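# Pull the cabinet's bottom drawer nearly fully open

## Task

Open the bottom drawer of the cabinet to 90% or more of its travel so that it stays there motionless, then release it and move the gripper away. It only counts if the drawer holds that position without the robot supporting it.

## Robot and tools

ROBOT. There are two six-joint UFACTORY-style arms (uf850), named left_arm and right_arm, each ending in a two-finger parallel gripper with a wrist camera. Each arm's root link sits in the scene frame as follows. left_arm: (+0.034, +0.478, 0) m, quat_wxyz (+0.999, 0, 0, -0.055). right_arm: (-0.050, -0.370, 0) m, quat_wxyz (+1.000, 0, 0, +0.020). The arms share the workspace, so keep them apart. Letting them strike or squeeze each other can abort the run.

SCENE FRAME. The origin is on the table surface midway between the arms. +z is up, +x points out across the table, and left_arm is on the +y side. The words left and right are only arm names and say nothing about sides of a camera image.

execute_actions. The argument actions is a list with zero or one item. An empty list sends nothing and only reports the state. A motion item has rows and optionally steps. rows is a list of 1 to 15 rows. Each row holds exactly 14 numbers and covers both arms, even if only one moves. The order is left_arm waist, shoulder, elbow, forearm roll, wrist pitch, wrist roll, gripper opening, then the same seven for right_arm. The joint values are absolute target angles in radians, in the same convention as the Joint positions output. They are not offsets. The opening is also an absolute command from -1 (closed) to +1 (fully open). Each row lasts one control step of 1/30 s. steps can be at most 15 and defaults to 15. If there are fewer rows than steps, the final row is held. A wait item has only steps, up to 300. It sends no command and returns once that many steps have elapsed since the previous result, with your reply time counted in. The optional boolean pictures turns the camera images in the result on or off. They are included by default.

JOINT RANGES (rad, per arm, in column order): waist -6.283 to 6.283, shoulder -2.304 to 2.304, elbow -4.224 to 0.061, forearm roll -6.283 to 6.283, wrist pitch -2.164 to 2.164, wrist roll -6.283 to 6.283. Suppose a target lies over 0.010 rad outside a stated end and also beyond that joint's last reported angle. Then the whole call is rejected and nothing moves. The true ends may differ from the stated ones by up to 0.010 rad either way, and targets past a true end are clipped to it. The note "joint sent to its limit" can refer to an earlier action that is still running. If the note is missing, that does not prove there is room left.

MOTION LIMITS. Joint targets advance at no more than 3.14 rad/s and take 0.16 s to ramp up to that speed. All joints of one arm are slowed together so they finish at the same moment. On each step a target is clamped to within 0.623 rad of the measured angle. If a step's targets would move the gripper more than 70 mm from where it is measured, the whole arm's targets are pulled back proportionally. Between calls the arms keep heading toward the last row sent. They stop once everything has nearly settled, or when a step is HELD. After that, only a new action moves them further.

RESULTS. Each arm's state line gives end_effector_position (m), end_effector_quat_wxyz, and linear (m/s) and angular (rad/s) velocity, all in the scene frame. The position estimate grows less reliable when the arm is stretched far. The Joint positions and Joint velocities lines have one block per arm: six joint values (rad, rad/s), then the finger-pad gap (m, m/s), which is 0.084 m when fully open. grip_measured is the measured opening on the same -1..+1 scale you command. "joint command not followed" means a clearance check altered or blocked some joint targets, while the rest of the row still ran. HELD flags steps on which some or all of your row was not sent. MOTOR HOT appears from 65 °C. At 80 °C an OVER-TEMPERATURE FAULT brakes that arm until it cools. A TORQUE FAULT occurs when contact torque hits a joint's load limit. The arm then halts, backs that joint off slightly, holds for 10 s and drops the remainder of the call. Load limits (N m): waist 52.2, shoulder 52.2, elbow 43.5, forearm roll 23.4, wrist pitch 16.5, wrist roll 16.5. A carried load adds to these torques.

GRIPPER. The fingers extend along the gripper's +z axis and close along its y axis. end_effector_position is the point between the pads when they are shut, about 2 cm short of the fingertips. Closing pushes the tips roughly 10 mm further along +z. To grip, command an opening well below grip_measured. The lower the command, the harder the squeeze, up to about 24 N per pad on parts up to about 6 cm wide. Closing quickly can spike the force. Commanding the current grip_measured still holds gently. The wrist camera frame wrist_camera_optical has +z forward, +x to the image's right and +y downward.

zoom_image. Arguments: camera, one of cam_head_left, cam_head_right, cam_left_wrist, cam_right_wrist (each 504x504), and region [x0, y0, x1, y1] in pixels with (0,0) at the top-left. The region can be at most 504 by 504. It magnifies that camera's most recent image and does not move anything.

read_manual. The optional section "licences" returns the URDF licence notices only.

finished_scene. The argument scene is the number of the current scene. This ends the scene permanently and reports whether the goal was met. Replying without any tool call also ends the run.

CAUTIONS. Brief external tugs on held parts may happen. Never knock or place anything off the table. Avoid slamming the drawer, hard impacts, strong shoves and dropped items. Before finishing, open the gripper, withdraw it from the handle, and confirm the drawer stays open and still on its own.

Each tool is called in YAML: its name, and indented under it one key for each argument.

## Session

execute_actions:
  actions: []

Scene clock: 0.00 s of 3900.00 s.
left_arm: end_effector_position=(+0.2059, +0.6917, +0.2163) grip_measured=+1.00 end_effector_quat_wxyz=(-0.142, +0.987, +0.054, -0.046) end_effector_velocity=(+0.000, +0.000, +0.000) end_effector_angular_velocity=(+0.001, -0.001, -0.001) | right_arm: end_effector_position=(+0.5667, +0.0679, +0.3363) grip_measured=+1.00 end_effector_quat_wxyz=(-0.084, -0.507, +0.811, -0.281) end_effector_velocity=(+0.000, -0.000, +0.000) end_effector_angular_velocity=(+0.000, -0.000, +0.000)
Joint positions: left_arm=[ 0.747  0.256 -0.275  0.601 -0.528  0.006  0.084] | right_arm=[ 0.737 -1.193 -2.494 -0.512 -1.613  2.861  0.084]
Joint velocities: left_arm=[-0.001  0.001 -0.     0.001  0.001 -0.001 -0.   ] | right_arm=[-0.  0. -0. -0.  0. -0.  0.]
Motor temperatures (°C, as the motors report them): left_arm=[22 22 24 26 24 30] | right_arm=[23 22 22 25 24 27]

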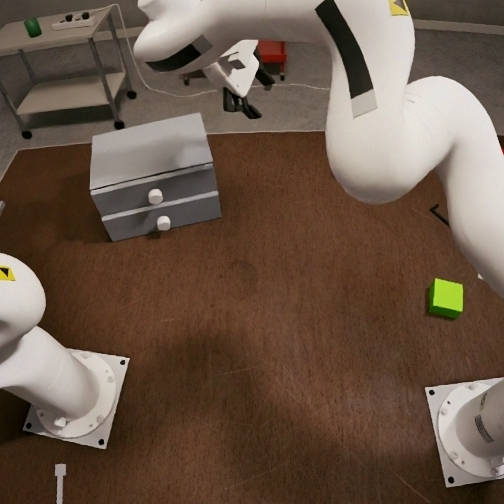

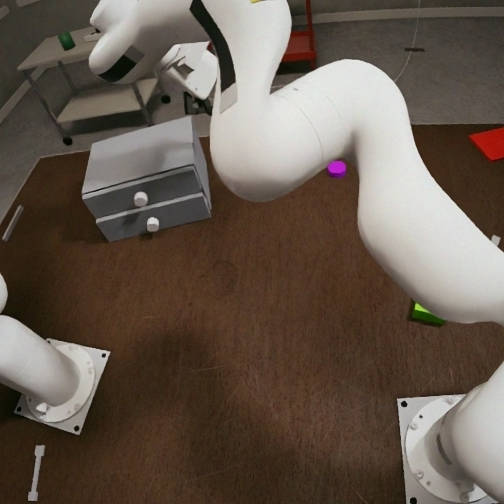

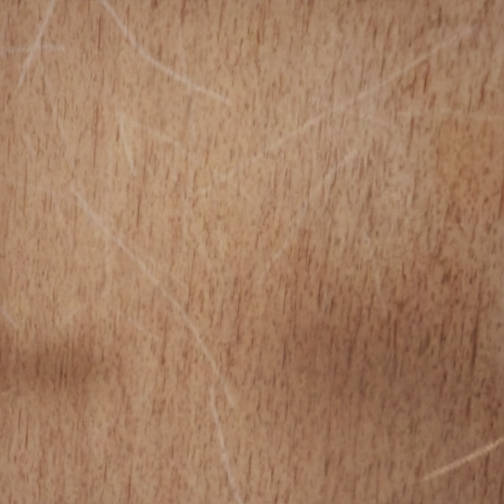

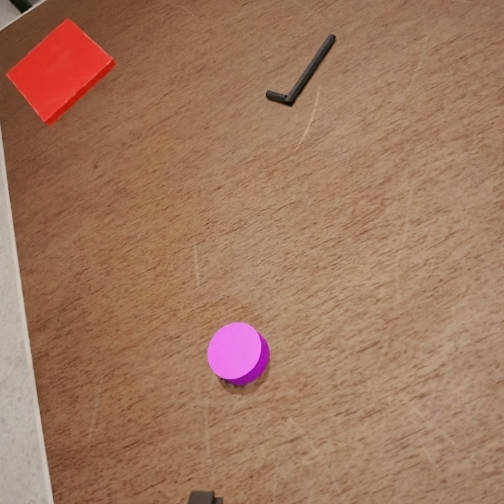

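zoom_image:
  camera: "cam_head_left"
  region: [70, 95, 240, 265]

zoom_image:
  camera: "cam_head_right"
  region: [60, 95, 230, 265]

Region (70, 95, 240, 265) of cam_head_left's 504x504 image, scaled by 2.965, with more detail than that image has.

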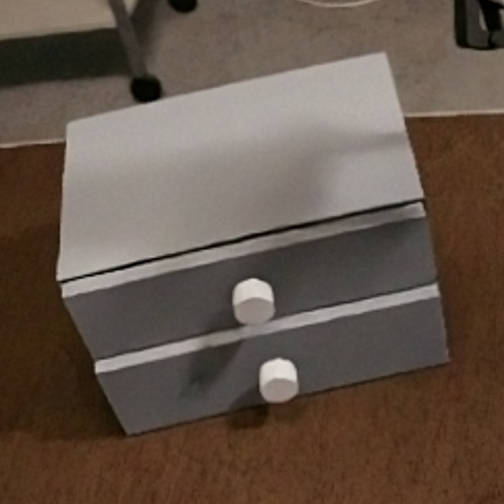

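Region (60, 95, 230, 265) of cam_head_right's 504x504 image, scaled by 2.965, with more detail than that image has.

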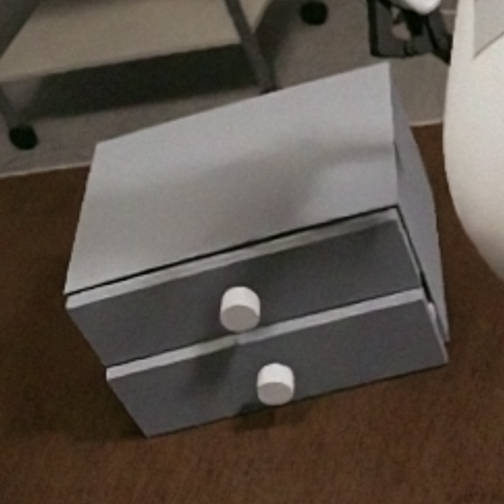

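execute_actions:
  actions:
    - {"rows": [[0.7376,0.256,-0.2753,0.6056,-0.528,0.0155,0.9,0.7341,-1.193,-2.4913,-0.5060,-1.6123,2.8634,1],[0.7106,0.256,-0.2763,0.6189,-0.528,0.0432,0.8,0.7257,-1.1932,-2.4833,-0.4885,-1.6102,2.8703,1],[0.6911,0.256,-0.2771,0.6287,-0.528,0.0635,0.7,0.7195,-1.1933,-2.4775,-0.4757,-1.6087,2.8754,1],[0.6677,0.256,-0.2779,0.6404,-0.528,0.0878,0.6,0.7121,-1.1934,-2.4705,-0.4604,-1.6069,2.8815,1],[0.6408,0.256,-0.2790,0.6540,-0.528,0.1161,0.5,0.7035,-1.1935,-2.4624,-0.4426,-1.6048,2.8886,1],[0.6106,0.256,-0.2801,0.6693,-0.528,0.1480,0.4,0.6938,-1.1937,-2.4533,-0.4225,-1.6024,2.8966,1],[0.5773,0.256,-0.2814,0.6864,-0.528,0.1836,0.35,0.6830,-1.1938,-2.4431,-0.4001,-1.5998,2.9055,1],[0.5411,0.256,-0.2828,0.7051,-0.528,0.2225,0.35,0.6712,-1.1940,-2.4319,-0.3755,-1.5969,2.9152,1],[0.5022,0.256,-0.2843,0.7255,-0.528,0.2647,0.35,0.6583,-1.1942,-2.4198,-0.3489,-1.5938,2.9258,1],[0.4608,0.256,-0.2859,0.7472,-0.528,0.3100,0.35,0.6446,-1.1944,-2.4068,-0.3204,-1.5904,2.9372,1],[0.4172,0.256,-0.2877,0.7704,-0.528,0.3582,0.35,0.6299,-1.1947,-2.3930,-0.2900,-1.5868,2.9492,1],[0.3715,0.256,-0.2895,0.7949,-0.528,0.4092,0.35,0.6144,-1.1949,-2.3784,-0.2579,-1.5830,2.9620,1],[0.3240,0.256,-0.2914,0.8207,-0.528,0.4627,0.35,0.5981,-1.1951,-2.3630,-0.2241,-1.5790,2.9754,1],[0.2749,0.2548,-0.2935,0.8476,-0.5287,0.5187,0.35,0.5811,-1.1954,-2.3470,-0.1888,-1.5749,2.9895,1],[0.2244,0.2512,-0.2955,0.8757,-0.5309,0.5770,0.35,0.5634,-1.1957,-2.3302,-0.1521,-1.5705,3.0040,1]], "steps": 15}
  pictures: false

execute_actions:
  actions:
    - {"rows": [[0.1727,0.2454,-0.2977,0.9047,-0.5344,0.6374,0.35,0.5450,-1.1960,-2.3129,-0.1141,-1.5660,3.0192,1],[0.1200,0.2375,-0.3000,0.9347,-0.5392,0.6997,0.35,0.5260,-1.1963,-2.2951,-0.0748,-1.5614,3.0348,1],[0.0666,0.2276,-0.3023,0.9655,-0.5453,0.7638,0.35,0.5065,-1.1966,-2.2767,-0.0344,-1.5566,3.0509,1],[0.0127,0.2158,-0.3046,0.9972,-0.5524,0.8296,0.35,0.4866,-1.1969,-2.2578,0.0071,-1.5517,3.0673,1],[-0.0416,0.2021,-0.3071,1.0295,-0.5607,0.8968,0.35,0.4661,-1.1972,-2.2385,0.0494,-1.5467,3.0842,1],[-0.0960,0.1868,-0.3095,1.0625,-0.5700,0.9653,0.35,0.4453,-1.1975,-2.2189,0.0926,-1.5417,3.1013,1],[-0.1503,0.1699,-0.3120,1.0959,-0.5803,1.0349,0.35,0.4241,-1.1978,-2.1989,0.1365,-1.5365,3.1188,1],[-0.2042,0.1515,-0.3146,1.1299,-0.5915,1.1055,0.35,0.4026,-1.1982,-2.1787,0.1810,-1.5312,3.1365,1],[-0.2576,0.1317,-0.3171,1.1643,-0.6035,1.1769,0.35,0.3809,-1.1985,-2.1582,0.2260,-1.5259,3.1544,1],[-0.3103,0.1107,-0.3197,1.1989,-0.6162,1.2490,0.35,0.3590,-1.1988,-2.1375,0.2714,-1.5206,3.1724,1],[-0.3620,0.0886,-0.3223,1.2338,-0.6297,1.3216,0.35,0.3369,-1.1992,-2.1167,0.3172,-1.5152,3.1906,1],[-0.4125,0.0654,-0.3250,1.2689,-0.6438,1.3945,0.35,0.3148,-1.1995,-2.0958,0.3631,-1.5097,3.2088,1],[-0.4616,0.0413,-0.3276,1.3041,-0.6584,1.4675,0.35,0.2926,-1.1999,-2.0749,0.4092,-1.5043,3.2272,1],[-0.5091,0.0164,-0.3302,1.3392,-0.6736,1.5405,0.35,0.2703,-1.2002,-2.0539,0.4552,-1.4989,3.2455,1],[-0.5548,-0.0093,-0.3329,1.3743,-0.6892,1.6134,0.35,0.2482,-1.2005,-2.0330,0.5011,-1.4934,3.2637,1]], "steps": 15}
  pictures: false

execute_actions:
  actions:
    - {"rows": [[-0.5984,-0.0355,-0.3355,1.4092,-0.7051,1.6860,0.35,0.2261,-1.2009,-2.0122,0.5469,-1.4880,3.2819,1],[-0.6398,-0.0622,-0.3381,1.4438,-0.7213,1.7581,0.35,0.2042,-1.2012,-1.9915,0.5923,-1.4827,3.2999,1],[-0.6787,-0.0893,-0.3406,1.4782,-0.7378,1.8295,0.35,0.1825,-1.2015,-1.9710,0.6373,-1.4774,3.3178,1],[-0.7149,-0.1167,-0.3432,1.5122,-0.7544,1.9001,0.35,0.1610,-1.2019,-1.9508,0.6818,-1.4721,3.3355,1],[-0.7482,-0.1443,-0.3457,1.5456,-0.7712,1.9697,0.35,0.1398,-1.2022,-1.9308,0.7257,-1.4669,3.3530,1],[-0.7784,-0.1718,-0.3481,1.5786,-0.7879,2.0382,0.35,0.1190,-1.2025,-1.9112,0.7689,-1.4619,3.3701,1],[-0.8053,-0.1994,-0.3506,1.6109,-0.8047,2.1054,0.35,0.0985,-1.2028,-1.8919,0.8112,-1.4569,3.3870,1],[-0.8287,-0.2268,-0.3529,1.6426,-0.8213,2.1712,0.35,0.0786,-1.2031,-1.8730,0.8527,-1.4520,3.4034,1],[-0.8482,-0.2539,-0.3552,1.6734,-0.8378,2.2353,0.35,0.0591,-1.2034,-1.8546,0.8931,-1.4472,3.4195,1],[-0.8638,-0.2806,-0.3575,1.7034,-0.8540,2.2976,0.35,0.0401,-1.2037,-1.8368,0.9324,-1.4426,3.4351,1],[-0.8752,-0.3068,-0.3597,1.7324,-0.8699,2.3580,0.35,0.0217,-1.2040,-1.8195,0.9704,-1.4381,3.4503,1],[-0.8822,-0.3325,-0.3617,1.7605,-0.8855,2.4163,0.35,0.0040,-1.2043,-1.8027,1.0071,-1.4337,3.4648,1],[-0.8846,-0.3574,-0.3638,1.7874,-0.9007,2.4723,0.35,-0.0130,-1.2046,-1.7867,1.0424,-1.4296,3.4789,1],[-0.8846,-0.3815,-0.3657,1.8132,-0.9153,2.5258,0.35,-0.0293,-1.2048,-1.7713,1.0762,-1.4256,3.4923,1],[-0.8846,-0.4047,-0.3675,1.8377,-0.9294,2.5768,0.35,-0.0448,-1.2050,-1.7567,1.1083,-1.4218,3.5051,1]], "steps": 15}
  pictures: false

execute_actions:
  actions:
    - {"rows": [[-0.8846,-0.4268,-0.3693,1.8609,-0.9429,2.6250,0.35,-0.0595,-1.2053,-1.7429,1.1387,-1.4182,3.5171,1],[-0.8846,-0.4478,-0.3709,1.8826,-0.9556,2.6703,0.35,-0.0732,-1.2055,-1.7299,1.1672,-1.4148,3.5285,1],[-0.8846,-0.4676,-0.3724,1.9030,-0.9676,2.7125,0.35,-0.0861,-1.2057,-1.7178,1.1938,-1.4117,3.5391,1],[-0.8846,-0.4860,-0.3738,1.9217,-0.9788,2.7514,0.35,-0.0979,-1.2059,-1.7066,1.2184,-1.4088,3.5488,1],[-0.8846,-0.5029,-0.3751,1.9388,-0.9891,2.7870,0.35,-0.1087,-1.2060,-1.6964,1.2408,-1.4062,3.5577,1],[-0.8846,-0.5182,-0.3762,1.9541,-0.9984,2.8189,0.35,-0.1184,-1.2062,-1.6873,1.2609,-1.4038,3.5657,1],[-0.8846,-0.5319,-0.3773,1.9677,-1.0067,2.8472,0.35,-0.1270,-1.2063,-1.6792,1.2787,-1.4017,3.5728,1],[-0.8846,-0.5437,-0.3781,1.9794,-1.0138,2.8715,0.35,-0.1344,-1.2064,-1.6722,1.2940,-1.3999,3.5789,1],[-0.8846,-0.5536,-0.3789,1.9892,-1.0199,2.8918,0.35,-0.1406,-1.2065,-1.6664,1.3068,-1.3984,3.5840,1],[-0.8846,-0.5673,-0.3799,2.0025,-1.0282,2.9195,0.35,-0.1490,-1.2067,-1.6584,1.3243,-1.3963,3.5909,1],[-0.8846,-0.5721,-0.3802,2.0071,-1.0311,2.9290,0.35,-0.1519,-1.2067,-1.6557,1.3303,-1.3956,3.5933,1]], "steps": 15}
  pictures: false

execute_actions:
  actions:
    - {"steps": 12}

Scene clock: 120.50 s of 3900.00 s.
left_arm: end_effector_position=(+0.2755, +0.6481, +0.2273) grip_measured=+0.34 end_effector_quat_wxyz=(-0.182, +0.925, -0.330, -0.055) end_effector_velocity=(+0.256, -0.215, +0.047) end_effector_angular_velocity=(+0.356, +0.562, -3.009) | right_arm: end_effector_position=(+0.5625, +0.0254, +0.2751) grip_measured=+1.00 end_effector_quat_wxyz=(-0.152, -0.429, +0.871, -0.183) end_effector_velocity=(-0.032, -0.156, -0.217) end_effector_angular_velocity=(+0.422, +0.601, -1.028)
Joint positions: left_arm=[ 0.432  0.256 -0.287  0.763 -0.528  0.343  0.059] | right_arm=[ 0.63  -1.195 -2.393 -0.29  -1.587  2.949  0.084]
Joint velocities: left_arm=[-1.211 -0.002 -0.049  0.647 -0.     1.341 -0.   ] | right_arm=[-0.426 -0.007  0.401  0.88   0.104  0.349  0.   ]
Motor temperatures (°C, as the motors report them): left_arm=[22 22 24 26 24 30] | right_arm=[23 23 23 25 24 27]
Steps of this call (steps 1 to 90: nothing new was sent; then 117.00 s passed at rest; steps 91 to 105: all 15 steps of this action). Readings (joint positions):
91: left_arm=[0.747 0.256 -0.275 0.601 -0.528 0.006] | right_arm=[0.737 -1.193 -2.494 -0.511 -1.613 2.861]
92: left_arm=[0.746 0.256 -0.275 0.601 -0.528 0.008] | right_arm=[0.736 -1.193 -2.494 -0.510 -1.613 2.862]
94: left_arm=[0.730 0.256 -0.275 0.609 -0.528 0.024] | right_arm=[0.732 -1.193 -2.489 -0.500 -1.612 2.866]
98: left_arm=[0.659 0.256 -0.278 0.645 -0.528 0.098] | right_arm=[0.708 -1.193 -2.466 -0.451 -1.606 2.885]
105: the state above

Scene clock: 121.00 s of 3900.00 s.
left_arm: end_effector_position=(+0.3636, +0.4954, +0.2250) grip_measured=+0.34 end_effector_quat_wxyz=(+0.224, -0.290, +0.915, +0.170) end_effector_velocity=(+0.078, -0.335, -0.057) end_effector_angular_velocity=(+1.331, +1.110, -3.445) | right_arm: end_effector_position=(+0.5390, -0.0529, +0.1759) grip_measured=+1.00 end_effector_quat_wxyz=(-0.310, -0.116, +0.941, +0.073) end_effector_velocity=(-0.019, -0.134, -0.136) end_effector_angular_velocity=(+0.474, +0.863, -1.912)
Joint positions: left_arm=[-0.233  0.128 -0.316  1.154 -0.606  1.156  0.059] | right_arm=[ 0.349 -1.199 -2.128  0.292 -1.518  3.18   0.084]
Joint velocities: left_arm=[-1.295 -0.506 -0.064  0.857 -0.307  1.779  0.   ] | right_arm=[-0.647 -0.01   0.608  1.343  0.158  0.533  0.   ]
Motor temperatures (°C, as the motors report them): left_arm=[22 22 24 26 24 30] | right_arm=[23 23 23 25 24 27]
Steps of this call (steps 1 to 15: all 15 steps of this action). Readings (joint positions):
1: left_arm=[0.390 0.256 -0.289 0.786 -0.528 0.390] | right_arm=[0.615 -1.195 -2.379 -0.260 -1.583 2.961]
2: left_arm=[0.347 0.255 -0.291 0.809 -0.528 0.438] | right_arm=[0.600 -1.195 -2.365 -0.228 -1.579 2.974]
4: left_arm=[0.258 0.251 -0.295 0.858 -0.531 0.541] | right_arm=[0.567 -1.196 -2.334 -0.160 -1.571 3.001]
8: left_arm=[0.077 0.222 -0.302 0.961 -0.549 0.755] | right_arm=[0.494 -1.197 -2.265 -0.008 -1.554 3.061]
15: the state above

Scene clock: 121.50 s of 3900.00 s.
left_arm: end_effector_position=(+0.3752, +0.3373, +0.1753) grip_measured=+0.34 end_effector_quat_wxyz=(+0.128, +0.627, +0.664, +0.387) end_effector_velocity=(-0.002, -0.254, -0.164) end_effector_angular_velocity=(+2.673, +0.804, -3.410) | right_arm: end_effector_position=(+0.5736, -0.1273, +0.1380) grip_measured=+1.00 end_effector_quat_wxyz=(-0.419, +0.324, +0.785, +0.320) end_effector_velocity=(+0.135, -0.187, -0.042) end_effector_angular_velocity=(+0.347, +0.851, -1.762)
Joint positions: left_arm=[-0.789 -0.233 -0.353  1.641 -0.825  2.168  0.059] | right_arm=[ 0.033 -1.204 -1.83   0.947 -1.441  3.441  0.084]
Joint velocities: left_arm=[-0.753 -0.977 -0.086  1.149 -0.59   2.377 -0.   ] | right_arm=[-0.557 -0.009  0.526  1.156  0.136  0.458 -0.   ]
Motor temperatures (°C, as the motors report them): left_arm=[22 22 24 26 24 30] | right_arm=[23 23 23 25 24 27]
Steps of this call (steps 1 to 15: all 15 steps of this action). Readings (joint positions):
1: left_arm=[-0.276 0.111 -0.319 1.183 -0.616 1.216] | right_arm=[0.327 -1.199 -2.108 0.337 -1.513 3.198]
2: left_arm=[-0.319 0.092 -0.321 1.212 -0.627 1.277] | right_arm=[0.306 -1.200 -2.087 0.382 -1.508 3.216]
4: left_arm=[-0.402 0.053 -0.325 1.272 -0.651 1.400] | right_arm=[0.262 -1.200 -2.046 0.473 -1.497 3.252]
8: left_arm=[-0.560 -0.036 -0.335 1.396 -0.705 1.658] | right_arm=[0.175 -1.202 -1.964 0.653 -1.476 3.324]
15: the state above

Scene clock: 122.00 s of 3900.00 s.
left_arm: end_effector_position=(+0.3791, +0.2972, +0.1080) grip_measured=+0.34 end_effector_quat_wxyz=(-0.052, +0.877, +0.134, +0.458) end_effector_velocity=(+0.001, -0.009, -0.032) end_effector_angular_velocity=(+0.343, +0.066, -0.335) | right_arm: end_effector_position=(+0.6219, -0.2066, +0.1217) grip_measured=+1.00 end_effector_quat_wxyz=(-0.437, +0.545, +0.579, +0.421) end_effector_velocity=(+0.021, -0.039, -0.007) end_effector_angular_velocity=(+0.057, +0.120, -0.235)
Joint positions: left_arm=[-0.884 -0.559 -0.379  1.994 -1.023  2.902  0.059] | right_arm=[-0.145 -1.207 -1.662  1.316 -1.397  3.587  0.084]
Joint velocities: left_arm=[-0.006 -0.138 -0.012  0.142 -0.091  0.302 -0.   ] | right_arm=[-0.07   0.001  0.07   0.157  0.018  0.064 -0.   ]
Motor temperatures (°C, as the motors report them): left_arm=[22 22 24 26 24 30] | right_arm=[23 23 23 25 24 27]
Steps of this call (steps 1 to 15: all 15 steps of this action). Readings (joint positions):
1: left_arm=[-0.812 -0.266 -0.356 1.680 -0.845 2.248] | right_arm=[0.015 -1.204 -1.813 0.985 -1.436 3.456]
2: left_arm=[-0.832 -0.299 -0.358 1.717 -0.865 2.325] | right_arm=[-0.003 -1.204 -1.796 1.022 -1.432 3.471]
4: left_arm=[-0.859 -0.360 -0.363 1.786 -0.902 2.469] | right_arm=[-0.036 -1.205 -1.765 1.090 -1.424 3.498]
8: left_arm=[-0.878 -0.463 -0.372 1.896 -0.964 2.697] | right_arm=[-0.092 -1.206 -1.712 1.205 -1.410 3.544]
15: the state above

Scene clock: 122.40 s of 3900.00 s.
left_arm: end_effector_position=(+0.3791, +0.2962, +0.1050) grip_measured=+0.34 end_effector_quat_wxyz=(-0.059, +0.880, +0.114, +0.458) end_effector_velocity=(-0.000, -0.000, -0.001) end_effector_angular_velocity=(+0.005, +0.001, -0.005) | right_arm: end_effector_position=(+0.6238, -0.2103, +0.1210) grip_measured=+1.00 end_effector_quat_wxyz=(-0.437, +0.553, +0.569, +0.424) end_effector_velocity=(+0.001, -0.002, +0.000) end_effector_angular_velocity=(+0.000, +0.001, -0.005)
Joint positions: left_arm=[-0.885 -0.572 -0.38   2.007 -1.031  2.929  0.059] | right_arm=[-0.152 -1.207 -1.656  1.33  -1.396  3.593  0.084]
Joint velocities: left_arm=[ 0.    -0.003 -0.     0.003 -0.001  0.004 -0.   ] | right_arm=[-0.002 -0.    -0.001  0.002  0.001  0.001  0.   ]
Motor temperatures (°C, as the motors report them): left_arm=[22 22 24 26 24 30] | right_arm=[23 23 23 25 24 27]
Steps of this call (steps 1 to 12: the robot went on to your last target). Readings (joint positions):
1: left_arm=[-0.884 -0.563 -0.379 1.998 -1.026 2.910] | right_arm=[-0.147 -1.207 -1.660 1.320 -1.397 3.589]
2: left_arm=[-0.884 -0.566 -0.380 2.001 -1.027 2.916] | right_arm=[-0.148 -1.207 -1.659 1.323 -1.396 3.590]
4: left_arm=[-0.884 -0.569 -0.380 2.004 -1.029 2.922] | right_arm=[-0.150 -1.207 -1.658 1.326 -1.396 3.592]
8: left_arm=[-0.884 -0.571 -0.380 2.006 -1.031 2.927] | right_arm=[-0.151 -1.207 -1.656 1.329 -1.396 3.593]
12: the state above

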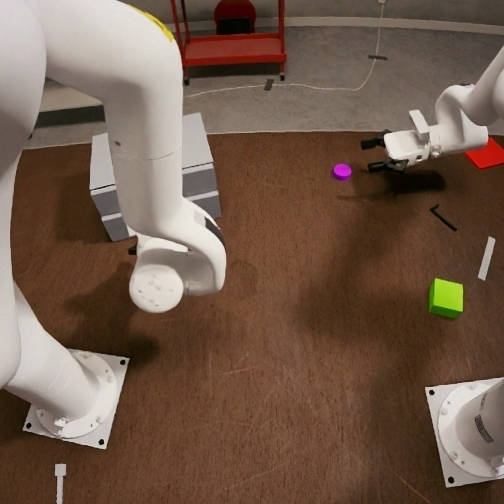

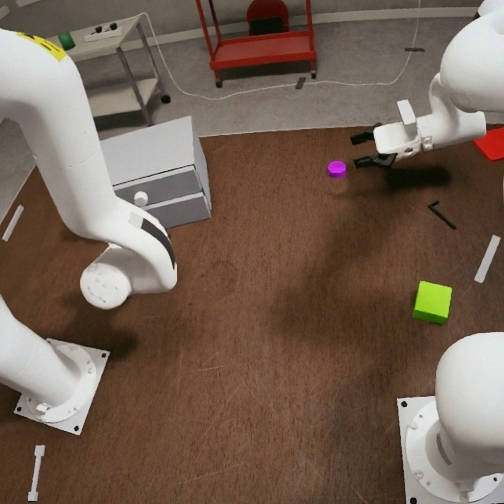

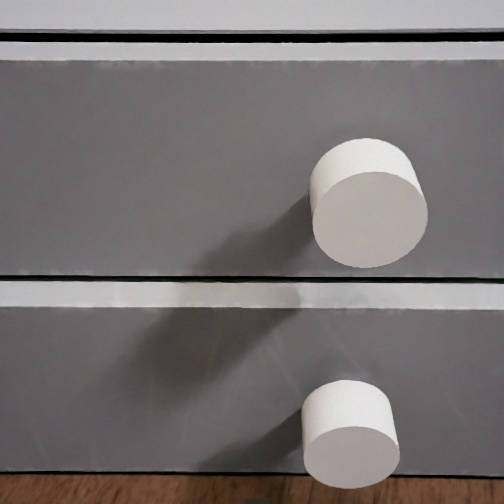

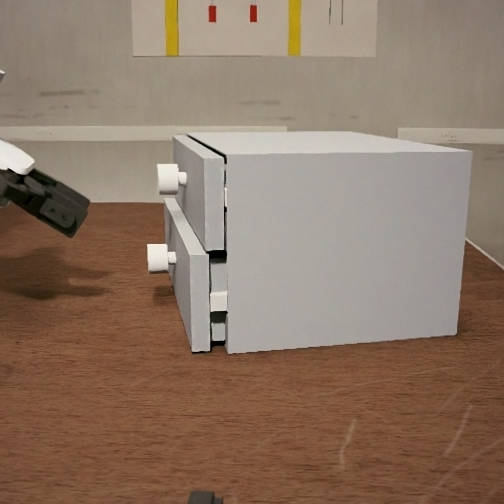

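execute_actions:
  actions: []

zoom_image:
  camera: "cam_left_wrist"
  region: [240, 380, 464, 504]

zoom_image:
  camera: "cam_right_wrist"
  region: [40, 160, 280, 340]

Scene clock: 135.87 s of 3900.00 s.
left_arm: end_effector_position=(+0.3791, +0.2963, +0.1049) grip_measured=+0.34 end_effector_quat_wxyz=(-0.059, +0.880, +0.113, +0.458) end_effector_velocity=(-0.000, -0.000, -0.000) end_effector_angular_velocity=(-0.002, +0.002, +0.001) | right_arm: end_effector_position=(+0.6238, -0.2105, +0.1209) grip_measured=+1.00 end_effector_quat_wxyz=(-0.437, +0.553, +0.569, +0.424) end_effector_velocity=(-0.000, -0.000, -0.000) end_effector_angular_velocity=(+0.000, +0.001, -0.000)
Joint positions: left_arm=[-0.885 -0.572 -0.38   2.007 -1.031  2.929  0.059] | right_arm=[-0.152 -1.207 -1.656  1.33  -1.396  3.593  0.084]
Joint velocities: left_arm=[-0.001 -0.    -0.    -0.001  0.002 -0.002 -0.   ] | right_arm=[-0.    -0.     0.001  0.    -0.    -0.    -0.   ]
Motor temperatures (°C, as the motors report them): left_arm=[22 22 24 26 24 30] | right_arm=[23 23 23 25 24 27]
Steps of this call (steps 1 to 30: the robot went on to your last target; steps 31 to 100: nothing new was sent; then 10.13 s passed at rest). Readings (joint positions):
1: left_arm=[-0.885 -0.572 -0.380 2.007 -1.031 2.929] | right_arm=[-0.152 -1.207 -1.656 1.330 -1.396 3.593]
2: left_arm=[-0.885 -0.572 -0.380 2.007 -1.031 2.929] | right_arm=[-0.152 -1.207 -1.656 1.330 -1.396 3.593]
4: left_arm=[-0.885 -0.572 -0.380 2.007 -1.031 2.929] | right_arm=[-0.152 -1.207 -1.656 1.330 -1.396 3.593]
8: left_arm=[-0.885 -0.572 -0.380 2.007 -1.031 2.929] | right_arm=[-0.152 -1.207 -1.656 1.330 -1.396 3.593]
100: the state above
All arms were judged still, so your last target was given up. Only a new action makes them travel on or press farther. Fingers that are still opening or closing keep moving.

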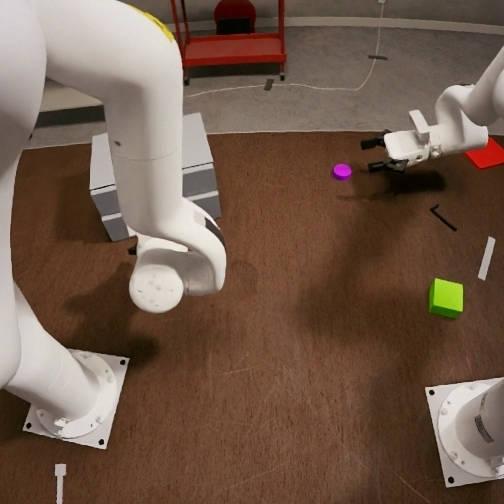

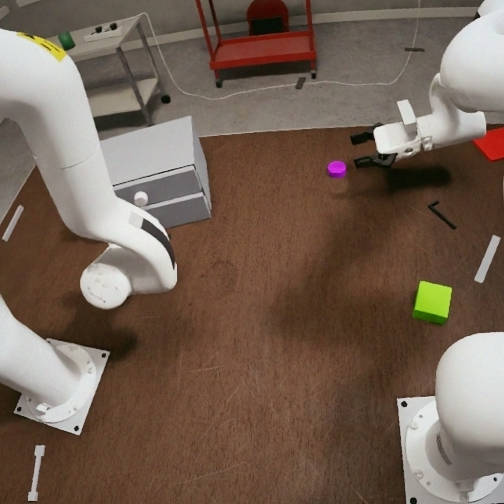

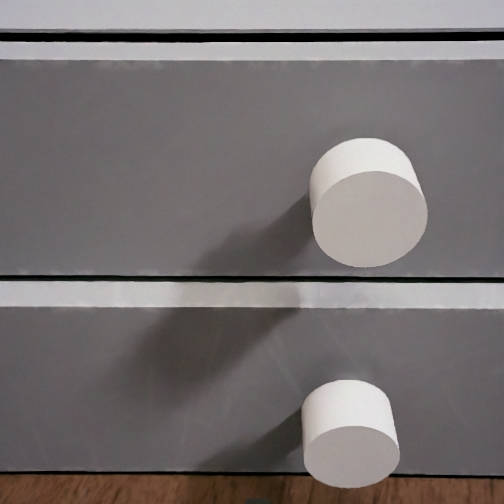

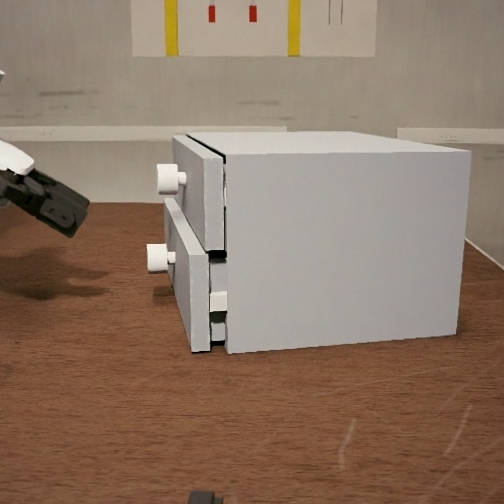

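Region (240, 380, 464, 504) of cam_left_wrist's 504x504 image, scaled by 2.250, with more detail than that image has; it fills the top 279 rows of this view, and the rest is white.

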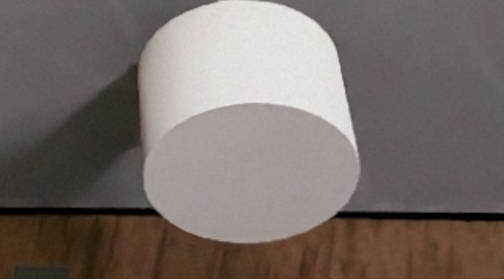

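Region (40, 160, 280, 340) of cam_right_wrist's 504x504 image, scaled by 2.100, with more detail than that image has; it fills the top 378 rows of this view, and the rest is white.

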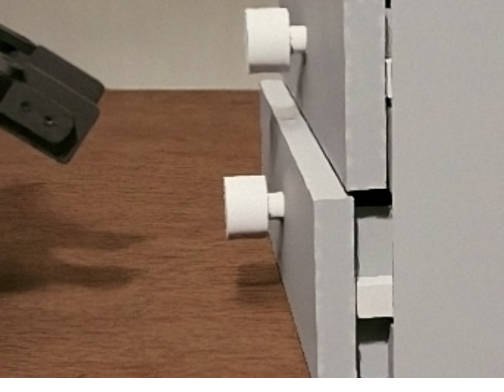

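zoom_image:
  camera: "cam_right_wrist"
  region: [0, 150, 120, 260]

zoom_image:
  camera: "cam_right_wrist"
  region: [130, 220, 250, 370]

zoom_image:
  camera: "cam_left_wrist"
  region: [0, 260, 504, 330]

zoom_image:
  camera: "cam_left_wrist"
  region: [0, 450, 100, 504]

zoom_image:
  camera: "cam_left_wrist"
  region: [404, 450, 504, 504]

zoom_image:
  camera: "cam_left_wrist"
  region: [0, 20, 100, 74]

zoom_image:
  camera: "cam_left_wrist"
  region: [404, 20, 504, 74]

zoom_image:
  camera: "cam_left_wrist"
  region: [0, 265, 100, 319]

zoom_image:
  camera: "cam_left_wrist"
  region: [404, 265, 504, 319]

Region (0, 150, 120, 260) of cam_right_wrist's 504x504 image, scaled by 4.200, with more detail than that image has; it fills the top 462 rows of this view, and the rest is white.

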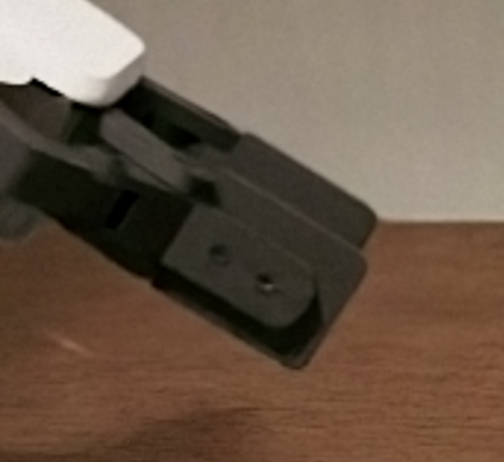

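Region (130, 220, 250, 370) of cam_right_wrist's 504x504 image, scaled by 3.360, with more detail than that image has; it fills the left 403 columns of this view, and the rest is white.

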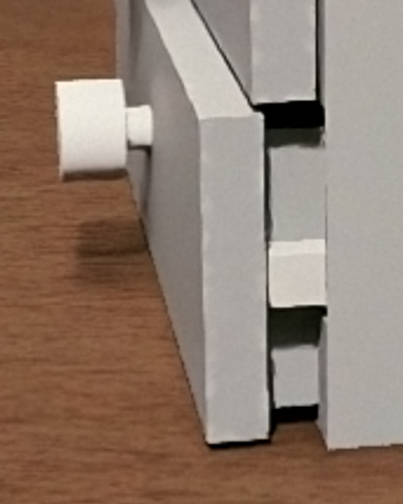

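Region (0, 260, 504, 330) of cam_left_wrist's 504x504 image, scaled by 1.000; it fills the top 70 rows of this view, and the rest is white.

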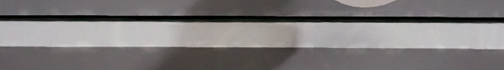

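Region (0, 450, 100, 504) of cam_left_wrist's 504x504 image, scaled by 5.040, with more detail than that image has; it fills the top 272 rows of this view, and the rest is white.

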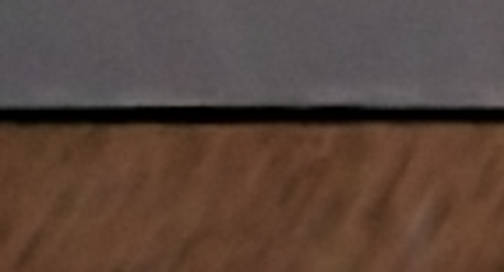

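Region (404, 450, 504, 504) of cam_left_wrist's 504x504 image, scaled by 5.040, with more detail than that image has; it fills the top 272 rows of this view, and the rest is white.

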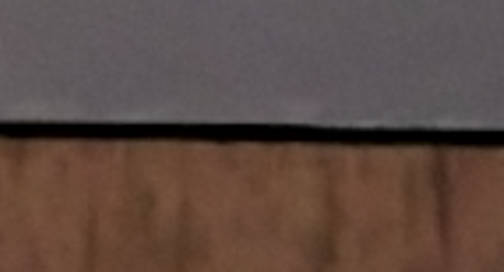

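Region (0, 20, 100, 74) of cam_left_wrist's 504x504 image, scaled by 5.040, with more detail than that image has; it fills the top 272 rows of this view, and the rest is white.

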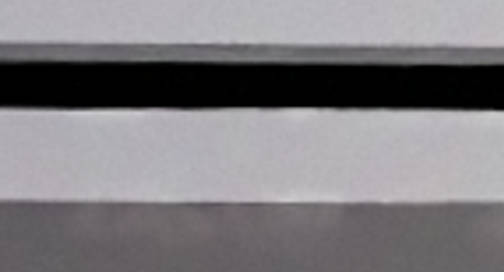

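Region (404, 20, 504, 74) of cam_left_wrist's 504x504 image, scaled by 5.040, with more detail than that image has; it fills the top 272 rows of this view, and the rest is white.

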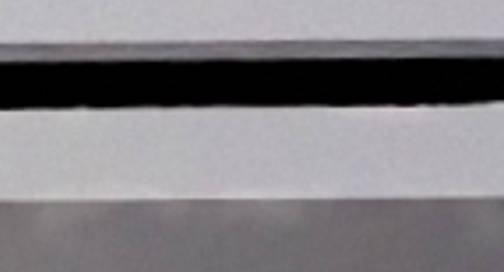

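Region (0, 265, 100, 319) of cam_left_wrist's 504x504 image, scaled by 5.040, with more detail than that image has; it fills the top 272 rows of this view, and the rest is white.

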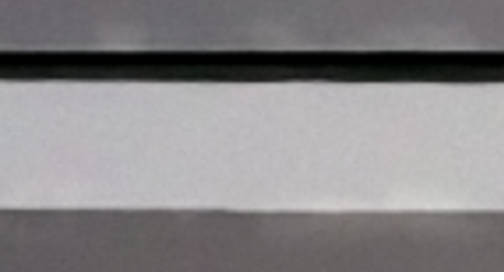

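Region (404, 265, 504, 319) of cam_left_wrist's 504x504 image, scaled by 5.040, with more detail than that image has; it fills the top 272 rows of this view, and the rest is white.

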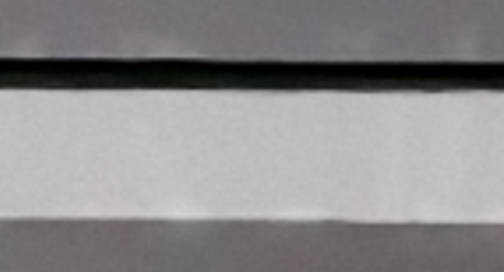

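zoom_image:
  camera: "cam_right_wrist"
  region: [400, 290, 500, 360]

zoom_image:
  camera: "cam_right_wrist"
  region: [330, 115, 490, 185]

zoom_image:
  camera: "cam_right_wrist"
  region: [150, 115, 270, 205]

zoom_image:
  camera: "cam_head_right"
  region: [80, 100, 240, 240]

Region (400, 290, 500, 360) of cam_right_wrist's 504x504 image, scaled by 5.040, with more detail than that image has; it fills the top 353 rows of this view, and the rest is white.

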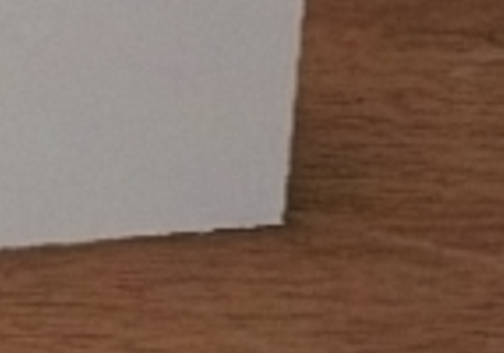

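Region (330, 115, 490, 185) of cam_right_wrist's 504x504 image, scaled by 3.150, with more detail than that image has; it fills the top 220 rows of this view, and the rest is white.

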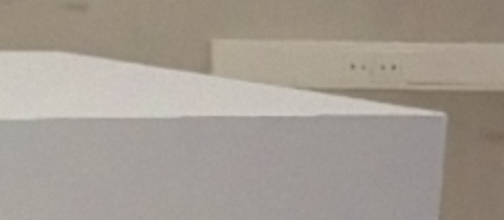

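Region (150, 115, 270, 205) of cam_right_wrist's 504x504 image, scaled by 4.200, with more detail than that image has; it fills the top 378 rows of this view, and the rest is white.

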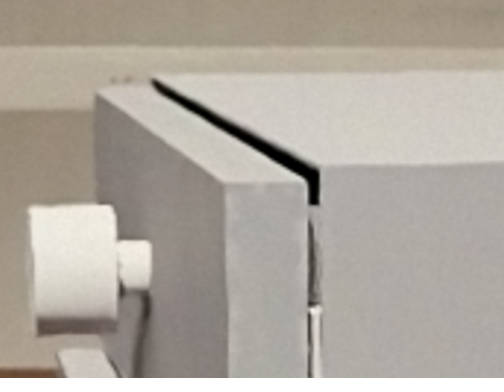

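Region (80, 100, 240, 240) of cam_head_right's 504x504 image, scaled by 3.150, with more detail than that image has; it fills the top 441 rows of this view, and the rest is white.

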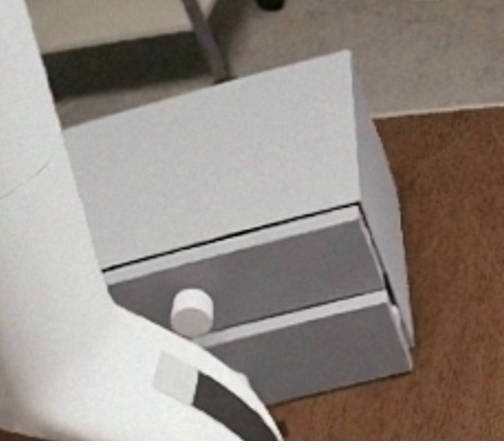

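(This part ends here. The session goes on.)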